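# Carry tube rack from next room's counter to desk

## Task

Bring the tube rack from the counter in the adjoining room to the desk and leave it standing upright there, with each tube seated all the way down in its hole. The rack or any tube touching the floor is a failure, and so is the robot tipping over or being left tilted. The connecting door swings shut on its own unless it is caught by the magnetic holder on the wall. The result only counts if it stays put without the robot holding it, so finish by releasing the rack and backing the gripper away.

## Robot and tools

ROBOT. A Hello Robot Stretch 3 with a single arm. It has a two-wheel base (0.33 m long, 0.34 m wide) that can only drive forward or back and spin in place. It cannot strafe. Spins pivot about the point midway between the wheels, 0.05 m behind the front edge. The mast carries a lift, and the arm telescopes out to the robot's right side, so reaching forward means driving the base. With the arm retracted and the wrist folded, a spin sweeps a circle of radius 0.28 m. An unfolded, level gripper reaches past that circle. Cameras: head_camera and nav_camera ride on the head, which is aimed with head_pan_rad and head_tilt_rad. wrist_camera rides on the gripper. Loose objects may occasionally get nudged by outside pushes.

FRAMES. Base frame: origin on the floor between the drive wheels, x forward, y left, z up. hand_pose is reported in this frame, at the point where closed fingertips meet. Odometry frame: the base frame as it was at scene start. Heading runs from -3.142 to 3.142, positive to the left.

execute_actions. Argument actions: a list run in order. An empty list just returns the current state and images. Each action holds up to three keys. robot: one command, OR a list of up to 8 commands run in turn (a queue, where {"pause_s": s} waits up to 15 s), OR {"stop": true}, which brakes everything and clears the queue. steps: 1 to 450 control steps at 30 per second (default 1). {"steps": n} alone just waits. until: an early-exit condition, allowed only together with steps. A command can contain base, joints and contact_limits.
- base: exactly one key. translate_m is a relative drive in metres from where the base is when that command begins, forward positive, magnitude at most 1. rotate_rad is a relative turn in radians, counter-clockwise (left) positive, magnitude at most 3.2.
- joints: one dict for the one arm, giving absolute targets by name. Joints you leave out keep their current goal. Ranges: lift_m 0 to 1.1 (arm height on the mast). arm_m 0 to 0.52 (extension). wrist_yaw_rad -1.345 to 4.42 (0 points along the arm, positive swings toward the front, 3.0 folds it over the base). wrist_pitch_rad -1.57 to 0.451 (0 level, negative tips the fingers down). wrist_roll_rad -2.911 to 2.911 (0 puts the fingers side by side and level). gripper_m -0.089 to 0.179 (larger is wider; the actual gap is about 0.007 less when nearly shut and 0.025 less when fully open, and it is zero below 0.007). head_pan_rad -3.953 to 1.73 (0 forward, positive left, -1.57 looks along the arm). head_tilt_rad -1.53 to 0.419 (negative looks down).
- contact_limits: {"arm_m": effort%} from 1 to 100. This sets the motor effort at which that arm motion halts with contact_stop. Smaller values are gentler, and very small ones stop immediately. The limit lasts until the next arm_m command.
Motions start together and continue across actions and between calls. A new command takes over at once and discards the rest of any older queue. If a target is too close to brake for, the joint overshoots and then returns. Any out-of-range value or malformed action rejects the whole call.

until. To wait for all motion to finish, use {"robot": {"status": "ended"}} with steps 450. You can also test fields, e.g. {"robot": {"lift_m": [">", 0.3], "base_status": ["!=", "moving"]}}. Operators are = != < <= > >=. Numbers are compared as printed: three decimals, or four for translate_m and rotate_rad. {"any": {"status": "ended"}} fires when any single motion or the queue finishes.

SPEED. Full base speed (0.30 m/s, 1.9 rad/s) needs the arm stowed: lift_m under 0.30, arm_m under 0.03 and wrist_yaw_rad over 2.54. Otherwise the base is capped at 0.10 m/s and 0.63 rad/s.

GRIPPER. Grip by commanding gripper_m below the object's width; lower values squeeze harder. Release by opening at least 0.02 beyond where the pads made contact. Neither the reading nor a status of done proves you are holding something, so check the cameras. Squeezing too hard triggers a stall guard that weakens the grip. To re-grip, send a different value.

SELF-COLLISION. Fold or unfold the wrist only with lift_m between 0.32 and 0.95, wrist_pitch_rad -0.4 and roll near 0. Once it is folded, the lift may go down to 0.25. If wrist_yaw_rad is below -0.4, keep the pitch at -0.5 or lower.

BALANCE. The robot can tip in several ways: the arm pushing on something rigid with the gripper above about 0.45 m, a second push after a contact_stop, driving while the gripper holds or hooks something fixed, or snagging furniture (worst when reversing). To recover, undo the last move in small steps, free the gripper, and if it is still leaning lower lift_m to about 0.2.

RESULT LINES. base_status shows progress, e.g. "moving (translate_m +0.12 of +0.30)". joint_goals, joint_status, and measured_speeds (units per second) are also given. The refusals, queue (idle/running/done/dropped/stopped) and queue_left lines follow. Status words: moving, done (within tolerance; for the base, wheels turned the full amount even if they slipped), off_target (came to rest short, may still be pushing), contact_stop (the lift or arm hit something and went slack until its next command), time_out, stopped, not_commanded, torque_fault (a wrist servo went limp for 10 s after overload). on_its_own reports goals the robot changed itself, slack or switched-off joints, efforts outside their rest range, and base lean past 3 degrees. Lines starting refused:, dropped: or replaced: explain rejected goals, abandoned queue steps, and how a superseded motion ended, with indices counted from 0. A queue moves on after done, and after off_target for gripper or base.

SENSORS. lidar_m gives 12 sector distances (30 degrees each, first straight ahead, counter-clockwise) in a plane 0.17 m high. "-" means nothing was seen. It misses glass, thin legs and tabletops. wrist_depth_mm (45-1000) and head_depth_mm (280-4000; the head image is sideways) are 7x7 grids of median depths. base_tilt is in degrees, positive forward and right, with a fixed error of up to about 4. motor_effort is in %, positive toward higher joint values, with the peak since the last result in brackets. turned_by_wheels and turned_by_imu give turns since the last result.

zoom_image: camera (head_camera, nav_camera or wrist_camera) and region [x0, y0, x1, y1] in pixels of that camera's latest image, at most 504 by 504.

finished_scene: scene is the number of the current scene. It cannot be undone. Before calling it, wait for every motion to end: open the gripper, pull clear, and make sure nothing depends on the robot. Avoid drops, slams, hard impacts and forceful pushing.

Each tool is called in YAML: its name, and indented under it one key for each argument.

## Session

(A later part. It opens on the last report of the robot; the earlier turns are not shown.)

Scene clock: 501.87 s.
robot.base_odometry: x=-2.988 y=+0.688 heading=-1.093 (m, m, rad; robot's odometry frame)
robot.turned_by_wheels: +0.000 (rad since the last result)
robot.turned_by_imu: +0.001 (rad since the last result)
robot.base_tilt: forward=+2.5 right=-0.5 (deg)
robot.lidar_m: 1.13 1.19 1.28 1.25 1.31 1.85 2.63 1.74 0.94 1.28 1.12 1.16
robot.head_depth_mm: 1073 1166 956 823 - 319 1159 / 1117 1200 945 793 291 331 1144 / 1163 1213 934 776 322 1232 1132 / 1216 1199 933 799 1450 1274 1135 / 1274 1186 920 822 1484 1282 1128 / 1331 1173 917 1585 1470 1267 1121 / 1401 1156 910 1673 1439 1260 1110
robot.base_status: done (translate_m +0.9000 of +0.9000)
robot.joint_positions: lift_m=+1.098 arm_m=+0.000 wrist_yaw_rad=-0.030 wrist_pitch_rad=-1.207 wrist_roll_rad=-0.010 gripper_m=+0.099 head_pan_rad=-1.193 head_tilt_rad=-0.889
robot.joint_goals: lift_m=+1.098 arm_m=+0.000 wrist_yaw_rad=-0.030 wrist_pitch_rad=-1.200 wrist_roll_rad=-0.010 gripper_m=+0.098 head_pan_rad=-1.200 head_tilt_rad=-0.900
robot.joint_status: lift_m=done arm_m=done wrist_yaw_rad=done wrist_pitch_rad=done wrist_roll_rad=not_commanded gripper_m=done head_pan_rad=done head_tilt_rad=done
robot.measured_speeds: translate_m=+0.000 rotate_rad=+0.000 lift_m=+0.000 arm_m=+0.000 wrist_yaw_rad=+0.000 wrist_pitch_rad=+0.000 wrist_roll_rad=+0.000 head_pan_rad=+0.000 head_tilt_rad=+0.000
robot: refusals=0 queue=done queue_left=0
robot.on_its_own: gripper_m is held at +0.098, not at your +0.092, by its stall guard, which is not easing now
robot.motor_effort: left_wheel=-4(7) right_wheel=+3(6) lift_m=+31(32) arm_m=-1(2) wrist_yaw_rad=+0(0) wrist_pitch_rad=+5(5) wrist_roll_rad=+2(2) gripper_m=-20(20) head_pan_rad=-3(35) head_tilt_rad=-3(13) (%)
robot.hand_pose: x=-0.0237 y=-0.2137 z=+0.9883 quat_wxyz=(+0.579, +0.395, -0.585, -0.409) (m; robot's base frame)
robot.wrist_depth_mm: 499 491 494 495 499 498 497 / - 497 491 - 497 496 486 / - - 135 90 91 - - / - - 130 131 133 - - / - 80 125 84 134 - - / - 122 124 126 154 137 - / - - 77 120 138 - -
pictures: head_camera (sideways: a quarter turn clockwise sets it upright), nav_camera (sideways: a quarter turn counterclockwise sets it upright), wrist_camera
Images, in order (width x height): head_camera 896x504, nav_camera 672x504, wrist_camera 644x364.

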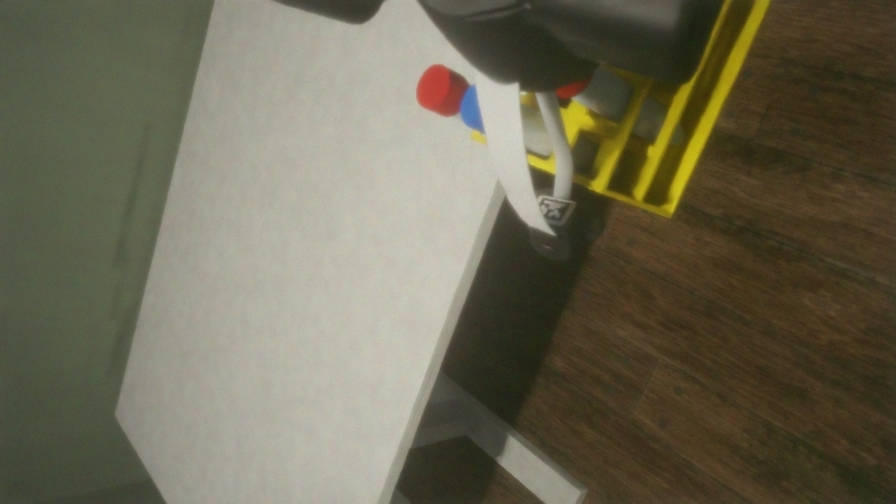

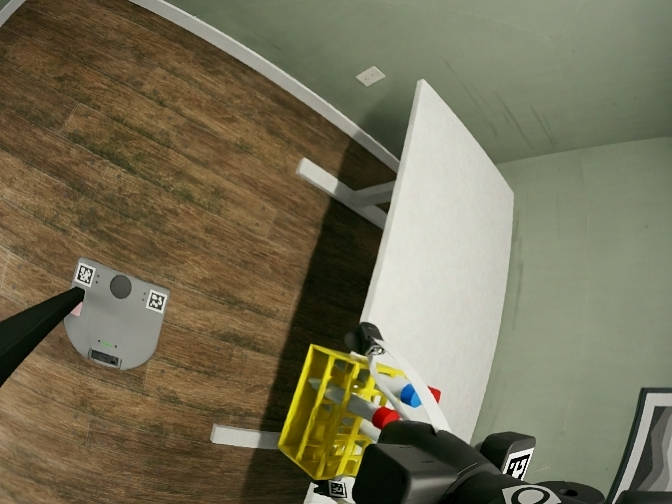

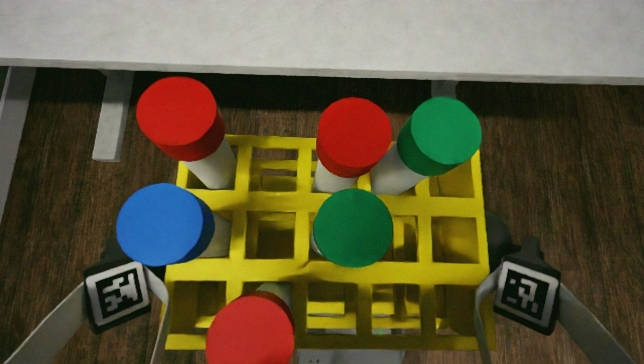

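execute_actions:
  actions:
    - {"robot":[{"joints":{"arm_m":0.45,"head_pan_rad":-1.5,"head_tilt_rad":-0.6}},{"joints":{"lift_m":0.89}}],"steps":450,"until":{"robot":{"status":"ended"}}}

Scene clock: 513.83 s.
robot.base_odometry: x=-2.988 y=+0.688 heading=-1.093 (m, m, rad; robot's odometry frame)
robot.turned_by_wheels: +0.000 (rad since the last result)
robot.turned_by_imu: -0.003 (rad since the last result)
robot.base_tilt: forward=+2.4 right=-0.5 (deg)
robot.lidar_m: 1.13 1.18 1.28 1.24 1.31 1.85 2.64 1.74 0.94 1.28 1.12 1.16
robot.head_depth_mm: 1037 1139 1245 - - 722 1269 / 1049 1148 1237 1070 849 722 1280 / 1064 1158 1249 - 790 735 1275 / 1072 1174 1300 1136 779 732 1264 / 1081 1184 1310 1097 832 728 1262 / 1093 1193 1323 1085 821 1380 1257 / 1104 1214 1332 1076 819 1384 1250
robot.base_status: done (translate_m +0.9000 of +0.9000)
robot.joint_positions: lift_m=+0.890 arm_m=+0.450 wrist_yaw_rad=-0.030 wrist_pitch_rad=-1.208 wrist_roll_rad=-0.009 gripper_m=+0.099 head_pan_rad=-1.493 head_tilt_rad=-0.606
robot.joint_goals: lift_m=+0.890 arm_m=+0.450 wrist_yaw_rad=-0.030 wrist_pitch_rad=-1.200 wrist_roll_rad=-0.009 gripper_m=+0.098 head_pan_rad=-1.500 head_tilt_rad=-0.600
robot.joint_status: lift_m=done arm_m=done wrist_yaw_rad=done wrist_pitch_rad=done wrist_roll_rad=not_commanded gripper_m=done head_pan_rad=done head_tilt_rad=done
robot.measured_speeds: translate_m=+0.000 rotate_rad=+0.000 lift_m=+0.000 arm_m=+0.000 wrist_yaw_rad=+0.000 wrist_pitch_rad=+0.000 wrist_roll_rad=+0.000 head_pan_rad=+0.000 head_tilt_rad=+0.000
robot: refusals=0 queue=done queue_left=0
robot.on_its_own: gripper_m is held at +0.098, not at your +0.092, by its stall guard, which is not easing now
robot.motor_effort: left_wheel=-4(5) right_wheel=+2(3) lift_m=+22(30) arm_m=+3(4) wrist_yaw_rad=+0(1) wrist_pitch_rad=+5(5) wrist_roll_rad=+1(1) gripper_m=-20(20) head_pan_rad=-3(23) head_tilt_rad=+3(17) (%)
robot.hand_pose: x=-0.0237 y=-0.6632 z=+0.7808 quat_wxyz=(+0.579, +0.395, -0.585, -0.409) (m; robot's base frame)
robot.wrist_depth_mm: 260 260 261 262 261 262 261 / 249 251 252 251 252 252 254 / 242 240 134 91 91 242 242 / 234 232 130 131 134 233 235 / 225 80 126 84 134 226 226 / 219 - 123 126 154 137 219 / 212 211 77 121 153 210 215
pictures: head_camera (sideways: a quarter turn clockwise sets it upright), nav_camera (sideways: a quarter turn counterclockwise sets it upright), wrist_camera
Images, in order (width x height): head_camera 896x504, nav_camera 672x504, wrist_camera 644x364.

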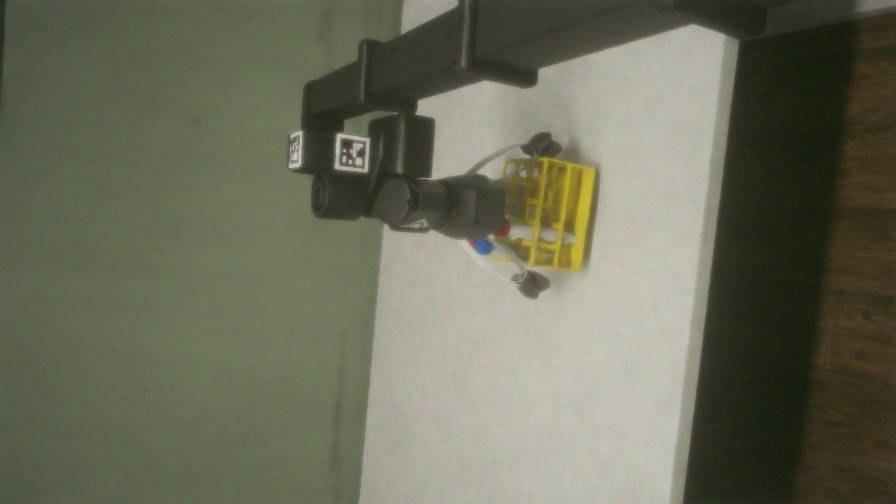

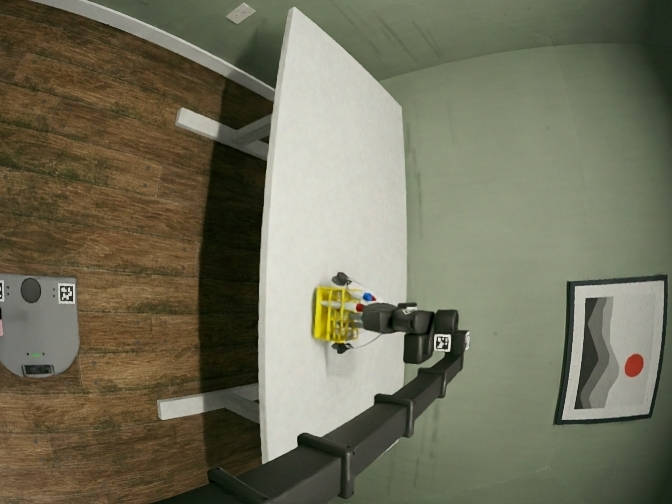

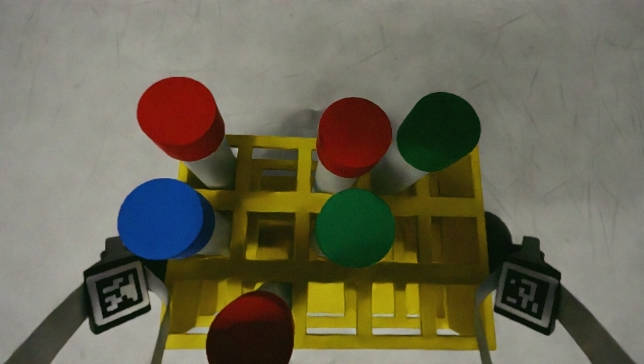

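execute_actions:
  actions:
    - {"robot":[{"joints":{"lift_m":0.866}},{"pause_s":0.4},{"joints":{"gripper_m":0.179}},{"joints":{"lift_m":0.96}},{"joints":{"arm_m":0.33}}],"steps":450,"until":{"robot":{"status":"ended"}}}

Scene clock: 517.13 s.
robot.base_odometry: x=-2.988 y=+0.688 heading=-1.093 (m, m, rad; robot's odometry frame)
robot.turned_by_wheels: +0.000 (rad since the last result)
robot.turned_by_imu: +0.000 (rad since the last result)
robot.base_tilt: forward=+2.5 right=-0.6 (deg)
robot.lidar_m: 1.13 1.19 1.28 1.25 1.31 1.85 2.63 1.74 0.94 1.28 1.12 1.16
robot.head_depth_mm: 1046 1139 1258 1208 - 711 1255 / 1053 1158 1250 1036 835 721 1289 / 1059 1164 1252 - 787 736 1276 / 1077 1175 1296 1162 782 736 1268 / 1086 1188 1317 1096 830 728 1260 / 1093 1198 1322 1085 825 1387 1260 / 1100 1212 1324 1080 819 1371 1255
robot.base_status: done (translate_m +0.9000 of +0.9000)
robot.joint_positions: lift_m=+0.867 arm_m=+0.450 wrist_yaw_rad=-0.030 wrist_pitch_rad=-1.206 wrist_roll_rad=-0.010 gripper_m=+0.099 head_pan_rad=-1.493 head_tilt_rad=-0.606
robot.joint_goals: lift_m=+0.867 arm_m=+0.450 wrist_yaw_rad=-0.030 wrist_pitch_rad=-1.200 wrist_roll_rad=-0.010 gripper_m=+0.098 head_pan_rad=-1.500 head_tilt_rad=-0.600
robot.joint_status: lift_m=contact_stop arm_m=done wrist_yaw_rad=done wrist_pitch_rad=done wrist_roll_rad=not_commanded gripper_m=done head_pan_rad=done head_tilt_rad=done
robot.measured_speeds: translate_m=+0.000 rotate_rad=+0.000 lift_m=+0.004 arm_m=+0.000 wrist_yaw_rad=+0.000 wrist_pitch_rad=+0.000 wrist_roll_rad=+0.000 head_pan_rad=+0.000 head_tilt_rad=+0.000
robot: refusals=0 queue=dropped queue_left=0
robot.on_its_own: gripper_m is held at +0.098, not at your +0.092, by its stall guard, which is not easing now; lift_m is slack since a contact_stop, until your next command for it
robot.motor_effort: left_wheel=+1(4) right_wheel=-3(3) lift_m=+21(23) arm_m=+3(2) wrist_yaw_rad=+0(0) wrist_pitch_rad=+4(5) wrist_roll_rad=+2(2) gripper_m=-21(20) head_pan_rad=-3(3) head_tilt_rad=+2(3) (%)
robot.hand_pose: x=-0.0237 y=-0.6636 z=+0.7576 quat_wxyz=(+0.579, +0.394, -0.585, -0.408) (m; robot's base frame)
robot.wrist_depth_mm: 236 238 240 237 238 240 238 / 227 229 229 230 230 230 230 / 220 217 134 90 90 221 221 / 212 212 129 130 132 213 214 / 205 80 126 83 133 206 207 / 199 121 123 125 156 128 201 / 194 191 76 121 155 190 193
pictures: head_camera (sideways: a quarter turn clockwise sets it upright), nav_camera (sideways: a quarter turn counterclockwise sets it upright), wrist_camera
dropped: robot: command 0 of its queue: lift_m: contact_stop
Images, in order (width x height): head_camera 896x504, nav_camera 672x504, wrist_camera 644x364.

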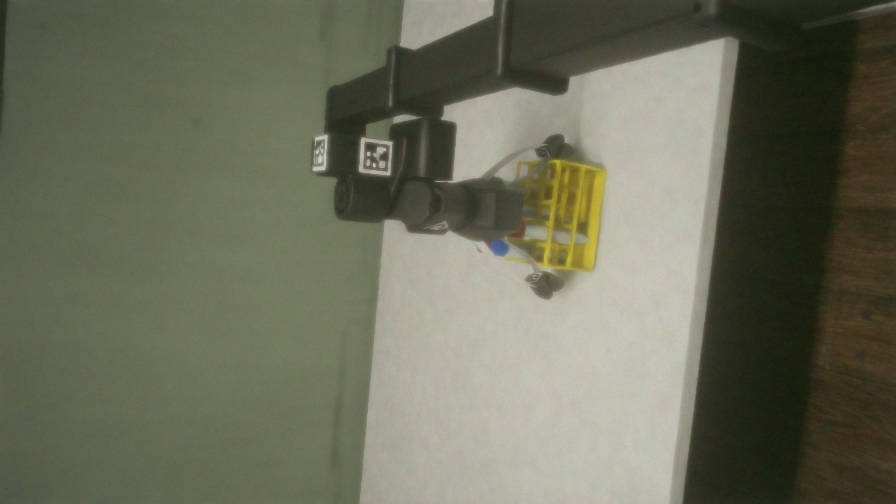

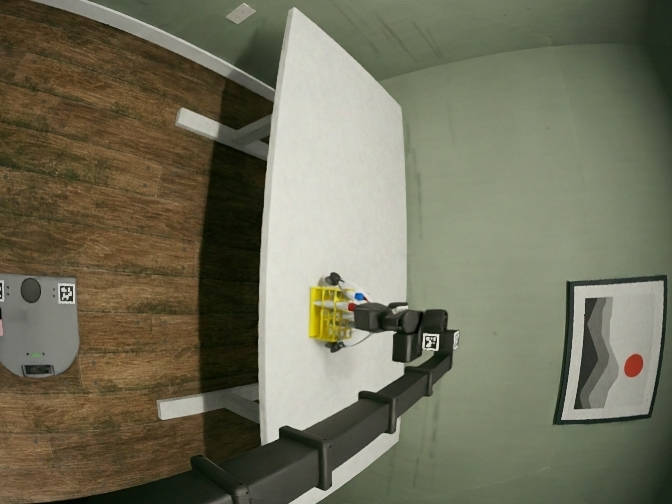

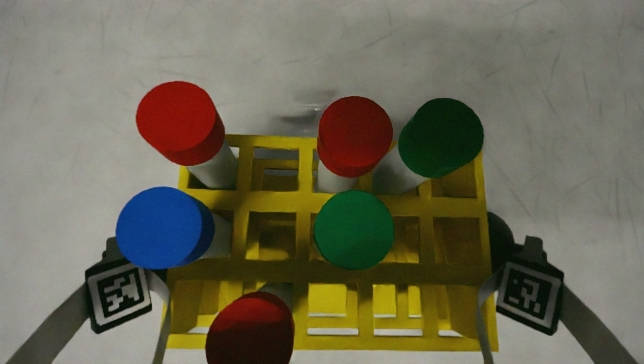

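Landed. Release, then get a side view of the tubes.

execute_actions:
  actions:
    - {"robot":[{"joints":{"gripper_m":0.179}},{"joints":{"lift_m":0.96}},{"joints":{"arm_m":0.15}},{"joints":{"wrist_pitch_rad":-0.15,"arm_m":0.1}},{"joints":{"lift_m":0.76}},{"joints":{"arm_m":0.17}}],"steps":450,"until":{"robot":{"status":"ended"}}}

Scene clock: 530.67 s.
robot.base_odometry: x=-2.988 y=+0.688 heading=-1.093 (m, m, rad; robot's odometry frame)
robot.turned_by_wheels: +0.000 (rad since the last result)
robot.turned_by_imu: -0.004 (rad since the last result)
robot.base_tilt: forward=+2.5 right=-0.4 (deg)
robot.lidar_m: 1.13 1.19 1.27 1.24 1.31 1.86 2.63 1.74 0.94 1.28 1.12 1.16
robot.head_depth_mm: 1046 1134 1263 1147 855 708 - / 1050 1152 1266 1128 878 - 1226 / 1062 1160 1287 1126 813 - 1213 / 1068 1181 1304 1107 784 1384 1243 / 1074 1187 1311 1094 827 728 1262 / 1092 1197 1329 1087 824 1380 1257 / 1101 1211 1327 1080 817 1379 1248
robot.base_status: done (translate_m +0.9000 of +0.9000)
robot.joint_positions: lift_m=+0.760 arm_m=+0.170 wrist_yaw_rad=-0.030 wrist_pitch_rad=-0.172 wrist_roll_rad=-0.010 gripper_m=+0.179 head_pan_rad=-1.493 head_tilt_rad=-0.606
robot.joint_goals: lift_m=+0.760 arm_m=+0.170 wrist_yaw_rad=-0.030 wrist_pitch_rad=-0.150 wrist_roll_rad=-0.010 gripper_m=+0.179 head_pan_rad=-1.500 head_tilt_rad=-0.600
robot.joint_status: lift_m=done arm_m=done wrist_yaw_rad=done wrist_pitch_rad=done wrist_roll_rad=not_commanded gripper_m=done head_pan_rad=done head_tilt_rad=done
robot.measured_speeds: translate_m=+0.000 rotate_rad=+0.000 lift_m=+0.000 arm_m=+0.000 wrist_yaw_rad=+0.000 wrist_pitch_rad=+0.000 wrist_roll_rad=+0.000 head_pan_rad=+0.000 head_tilt_rad=+0.000
robot: refusals=0 queue=done queue_left=0
robot.motor_effort: left_wheel=-3(3) right_wheel=+2(3) lift_m=+22(32) arm_m=+2(1) wrist_yaw_rad=+0(0) wrist_pitch_rad=+14(17) wrist_roll_rad=+1(2) gripper_m=+0(83) head_pan_rad=-3(3) head_tilt_rad=+2(2) (%)
robot.hand_pose: x=-0.0289 y=-0.5629 z=+0.8313 quat_wxyz=(+0.707, +0.051, -0.701, -0.071) (m; robot's base frame)
robot.wrist_depth_mm: 777 780 775 762 762 763 758 / 817 817 826 793 779 793 768 / 844 841 850 833 833 850 818 / 616 610 563 520 616 617 625 / 416 412 369 277 421 448 430 / 332 318 301 286 304 319 330 / 246 256 257 255 257 257 249
pictures: head_camera (sideways: a quarter turn clockwise sets it upright), nav_camera (sideways: a quarter turn counterclockwise sets it upright), wrist_camera
Images, in order (width x height): head_camera 896x504, nav_camera 672x504, wrist_camera 644x364.

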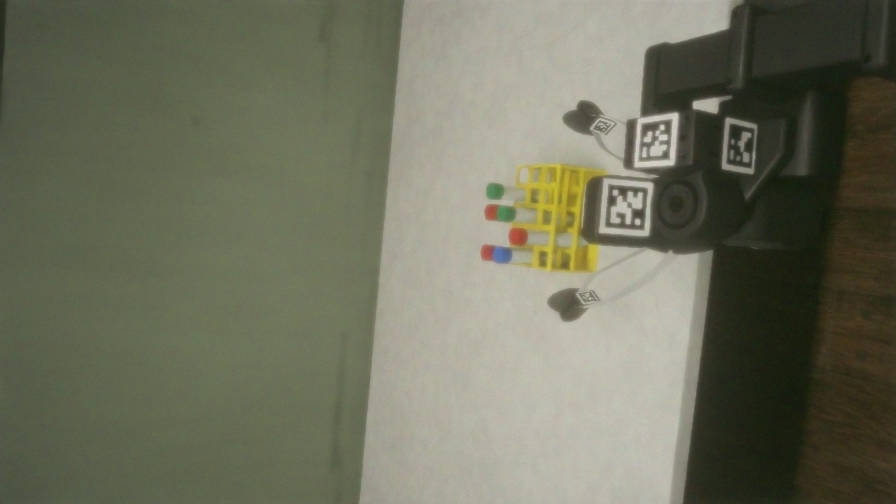

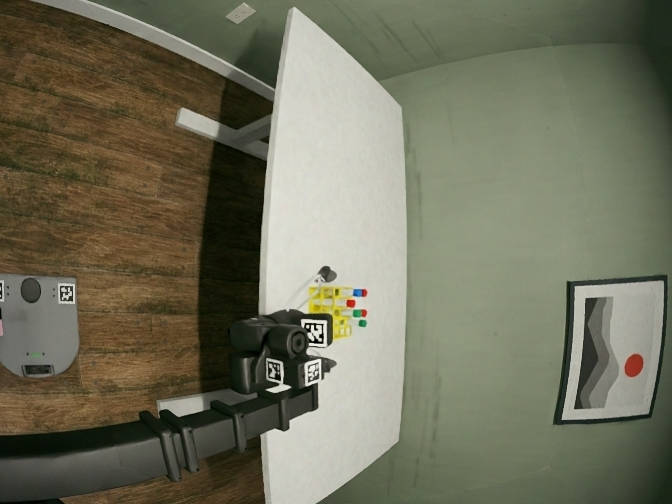

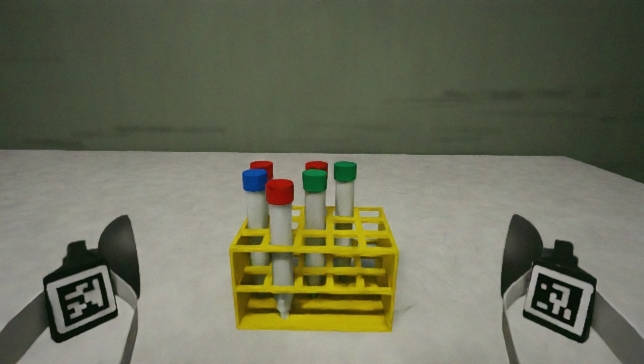

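zoom_image:
  camera: "wrist_camera"
  region: [220,150,410,340]

Region (220, 150, 410, 340) of wrist_camera's 644x364 image, scaled by 2.653.

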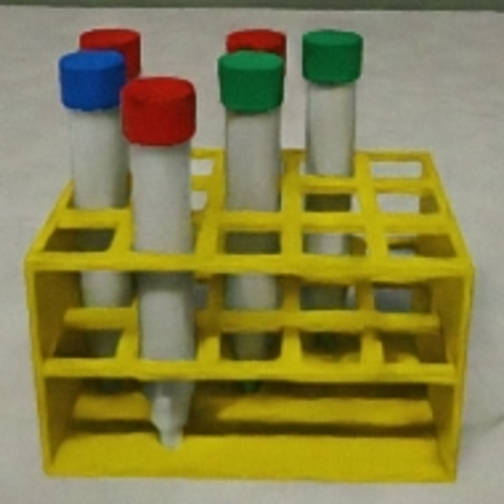

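execute_actions:
  actions:
    - {"robot":[{"joints":{"wrist_pitch_rad":0.05}},{"joints":{"lift_m":0.70}}],"steps":450,"until":{"robot":{"status":"ended"}}}

zoom_image:
  camera: "wrist_camera"
  region: [200,130,430,364]

Scene clock: 538.10 s.
robot.base_odometry: x=-2.988 y=+0.688 heading=-1.093 (m, m, rad; robot's odometry frame)
robot.turned_by_wheels: +0.000 (rad since the last result)
robot.turned_by_imu: -0.001 (rad since the last result)
robot.base_tilt: forward=+2.5 right=-0.5 (deg)
robot.lidar_m: 1.13 1.18 1.28 1.24 1.31 1.85 2.64 1.74 0.94 1.28 1.12 1.16
robot.head_depth_mm: 1038 1142 1251 1149 856 714 1278 / 1047 1153 1262 1134 874 720 - / 1060 1161 1283 1121 808 - - / 1069 1174 1302 1109 784 736 1236 / 1080 1185 1318 1100 827 731 1261 / 1090 1203 1330 1078 824 1389 1250 / 1104 1217 1328 1076 819 1386 1251
robot.base_status: done (translate_m +0.9000 of +0.9000)
robot.joint_positions: lift_m=+0.700 arm_m=+0.170 wrist_yaw_rad=-0.030 wrist_pitch_rad=+0.027 wrist_roll_rad=-0.010 gripper_m=+0.179 head_pan_rad=-1.493 head_tilt_rad=-0.606
robot.joint_goals: lift_m=+0.700 arm_m=+0.170 wrist_yaw_rad=-0.030 wrist_pitch_rad=+0.050 wrist_roll_rad=-0.010 gripper_m=+0.179 head_pan_rad=-1.500 head_tilt_rad=-0.600
robot.joint_status: lift_m=done arm_m=done wrist_yaw_rad=done wrist_pitch_rad=done wrist_roll_rad=not_commanded gripper_m=done head_pan_rad=done head_tilt_rad=done
robot.measured_speeds: translate_m=+0.000 rotate_rad=+0.000 lift_m=+0.000 arm_m=+0.000 wrist_yaw_rad=+0.000 wrist_pitch_rad=+0.000 wrist_roll_rad=+0.000 head_pan_rad=+0.000 head_tilt_rad=+0.000
robot: refusals=0 queue=done queue_left=0
robot.motor_effort: left_wheel=-3(3) right_wheel=+1(2) lift_m=+22(22) arm_m=+3(3) wrist_yaw_rad=+1(0) wrist_pitch_rad=+14(16) wrist_roll_rad=+2(2) gripper_m=+0(0) head_pan_rad=-3(3) head_tilt_rad=+2(2) (%)
robot.hand_pose: x=-0.0291 y=-0.5714 z=+0.8217 quat_wxyz=(+0.711, -0.020, -0.703, -0.001) (m; robot's base frame)
robot.wrist_depth_mm: 830 816 806 817 798 793 798 / 842 836 840 839 792 810 797 / 866 852 857 838 841 826 822 / 870 864 848 856 862 830 814 / 546 551 495 263 561 629 562 / 381 357 268 253 334 358 375 / 250 262 251 258 259 266 254
pictures: head_camera (sideways: a quarter turn clockwise sets it upright), nav_camera (sideways: a quarter turn counterclockwise sets it upright), wrist_camera
Images, in order (width x height): head_camera 896x504, nav_camera 672x504, wrist_camera 644x364.

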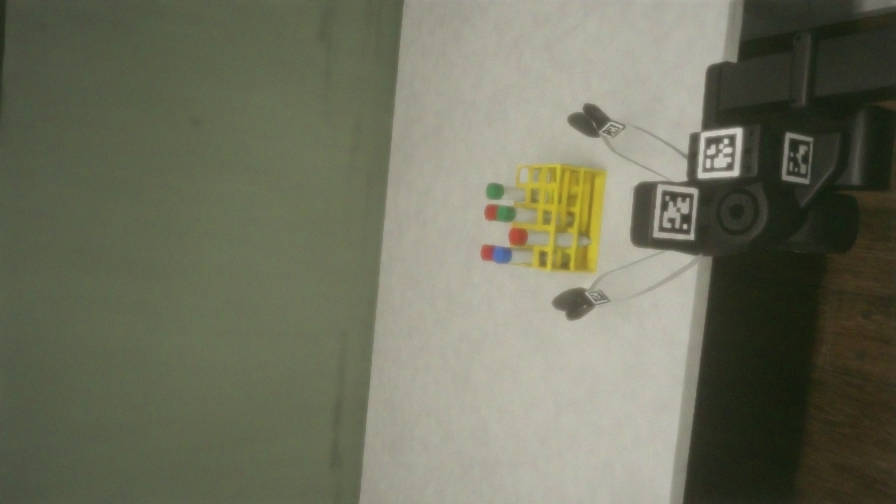

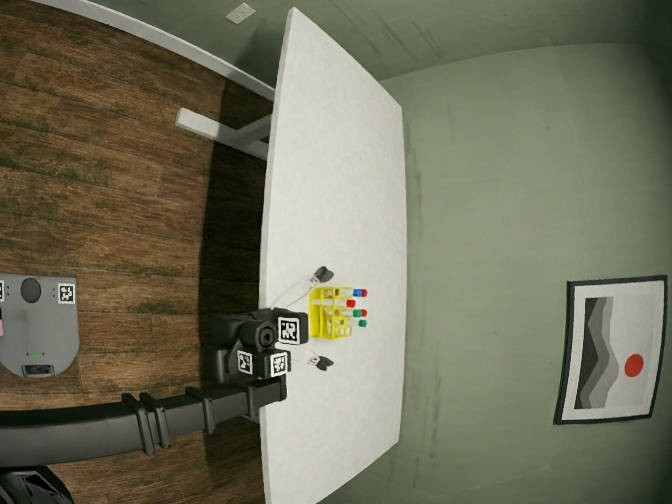

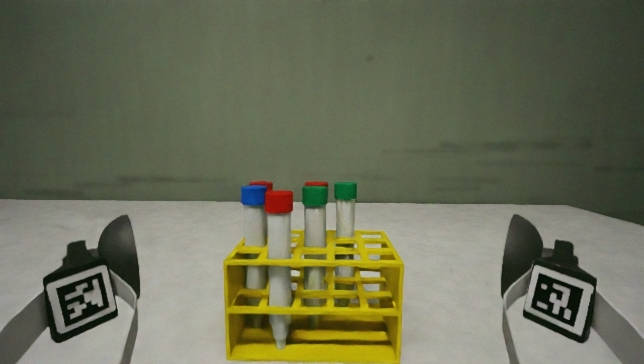

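Region (200, 130, 430, 364) of wrist_camera's 644x364 image, scaled by 2.154; it fills the left 495 columns of this view, and the rest is white.

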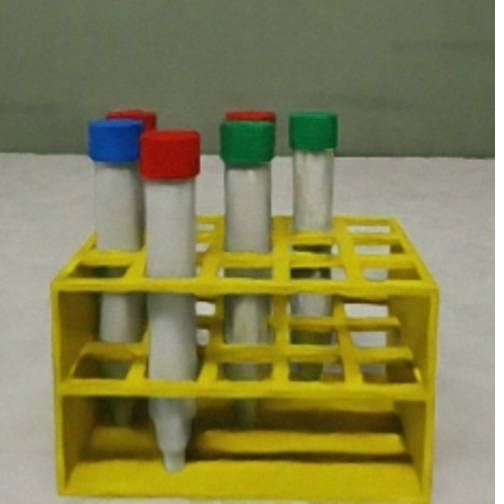

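execute_actions:
  actions:
    - {"robot":[{"joints":{"arm_m":0.0}},{"base":{"translate_m":-0.3}}],"steps":450,"until":{"robot":{"status":"ended"}}}

finished_scene:
  scene: 1

Scene clock: 547.43 s.
robot.base_odometry: x=-3.126 y=+0.954 heading=-1.093 (m, m, rad; robot's odometry frame)
robot.turned_by_wheels: +0.000 (rad since the last result)
robot.turned_by_imu: -0.004 (rad since the last result)
robot.base_tilt: forward=+2.5 right=-0.5 (deg)
robot.lidar_m: 1.42 1.50 1.30 1.26 1.32 2.40 2.34 1.73 0.83 0.83 1.33 1.33
robot.head_depth_mm: 1031 1122 1243 1255 857 704 1285 / 1036 1136 1252 1124 849 710 1269 / 1048 1147 1271 1120 841 717 1273 / 1057 1158 1285 1112 837 713 1298 / 1070 1174 1305 1099 833 721 1258 / 1078 1180 1312 1089 800 725 1264 / 1093 1200 1318 1081 789 1366 1246
robot.base_status: done (translate_m -0.3000 of -0.3000)
robot.joint_positions: lift_m=+0.700 arm_m=+0.000 wrist_yaw_rad=-0.030 wrist_pitch_rad=+0.027 wrist_roll_rad=-0.010 gripper_m=+0.179 head_pan_rad=-1.493 head_tilt_rad=-0.606
robot.joint_goals: lift_m=+0.700 arm_m=+0.000 wrist_yaw_rad=-0.030 wrist_pitch_rad=+0.050 wrist_roll_rad=-0.010 gripper_m=+0.179 head_pan_rad=-1.500 head_tilt_rad=-0.600
robot.joint_status: lift_m=done arm_m=done wrist_yaw_rad=done wrist_pitch_rad=done wrist_roll_rad=not_commanded gripper_m=done head_pan_rad=done head_tilt_rad=done
robot.measured_speeds: translate_m=+0.000 rotate_rad=+0.000 lift_m=+0.000 arm_m=+0.000 wrist_yaw_rad=+0.000 wrist_pitch_rad=+0.000 wrist_roll_rad=+0.000 head_pan_rad=+0.000 head_tilt_rad=+0.000
robot: refusals=0 queue=done queue_left=0
robot.motor_effort: left_wheel=-3(10) right_wheel=+2(2) lift_m=+22(22) arm_m=-2(1) wrist_yaw_rad=-1(1) wrist_pitch_rad=+14(14) wrist_roll_rad=+1(2) gripper_m=+0(0) head_pan_rad=-3(2) head_tilt_rad=+2(2) (%)
robot.hand_pose: x=-0.0291 y=-0.4019 z=+0.8217 quat_wxyz=(+0.711, -0.020, -0.703, -0.001) (m; robot's base frame)
robot.wrist_depth_mm: 982 952 967 951 951 947 919 / - - 974 959 991 963 949 / - - - - - 975 965 / 816 - - - - - - / 395 456 552 555 568 - - / 387 359 358 359 360 360 - / 251 265 263 265 266 265 254
pictures: head_camera (sideways: a quarter turn clockwise sets it upright), nav_camera (sideways: a quarter turn counterclockwise sets it upright), wrist_camera
Images, in order (width x height): head_camera 896x504, nav_camera 672x504, wrist_camera 644x364.

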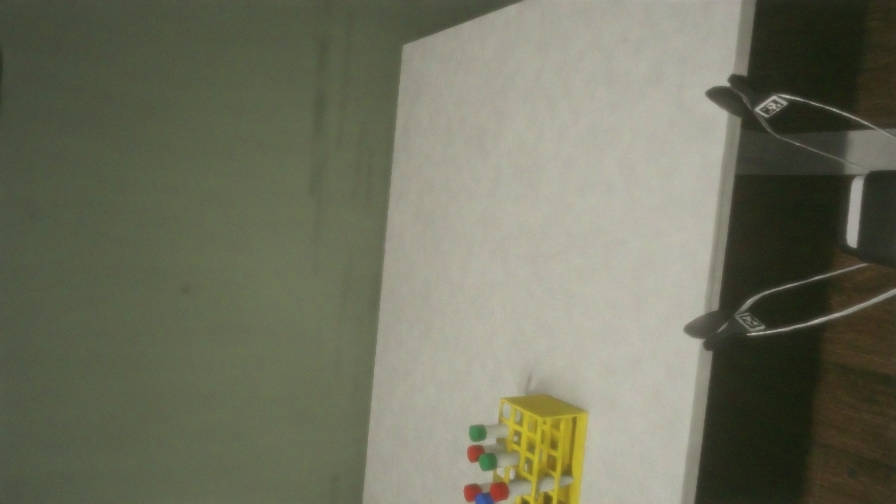

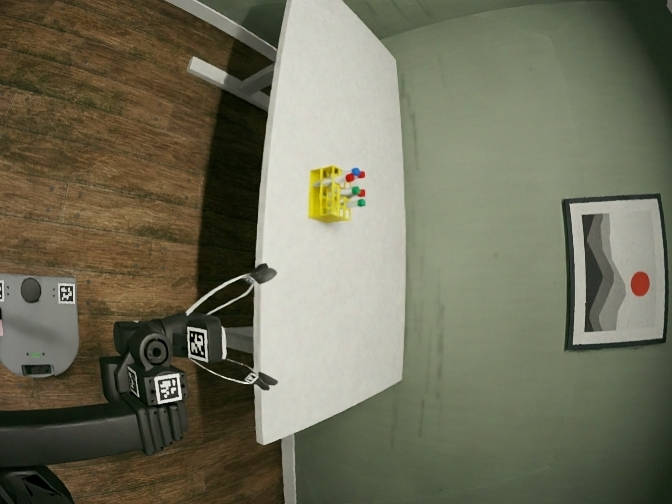

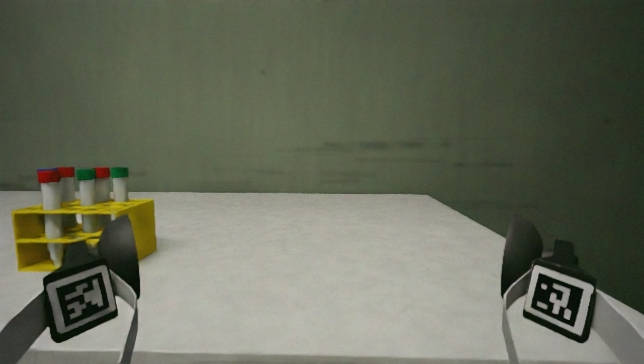

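The scene is finished: the task was done.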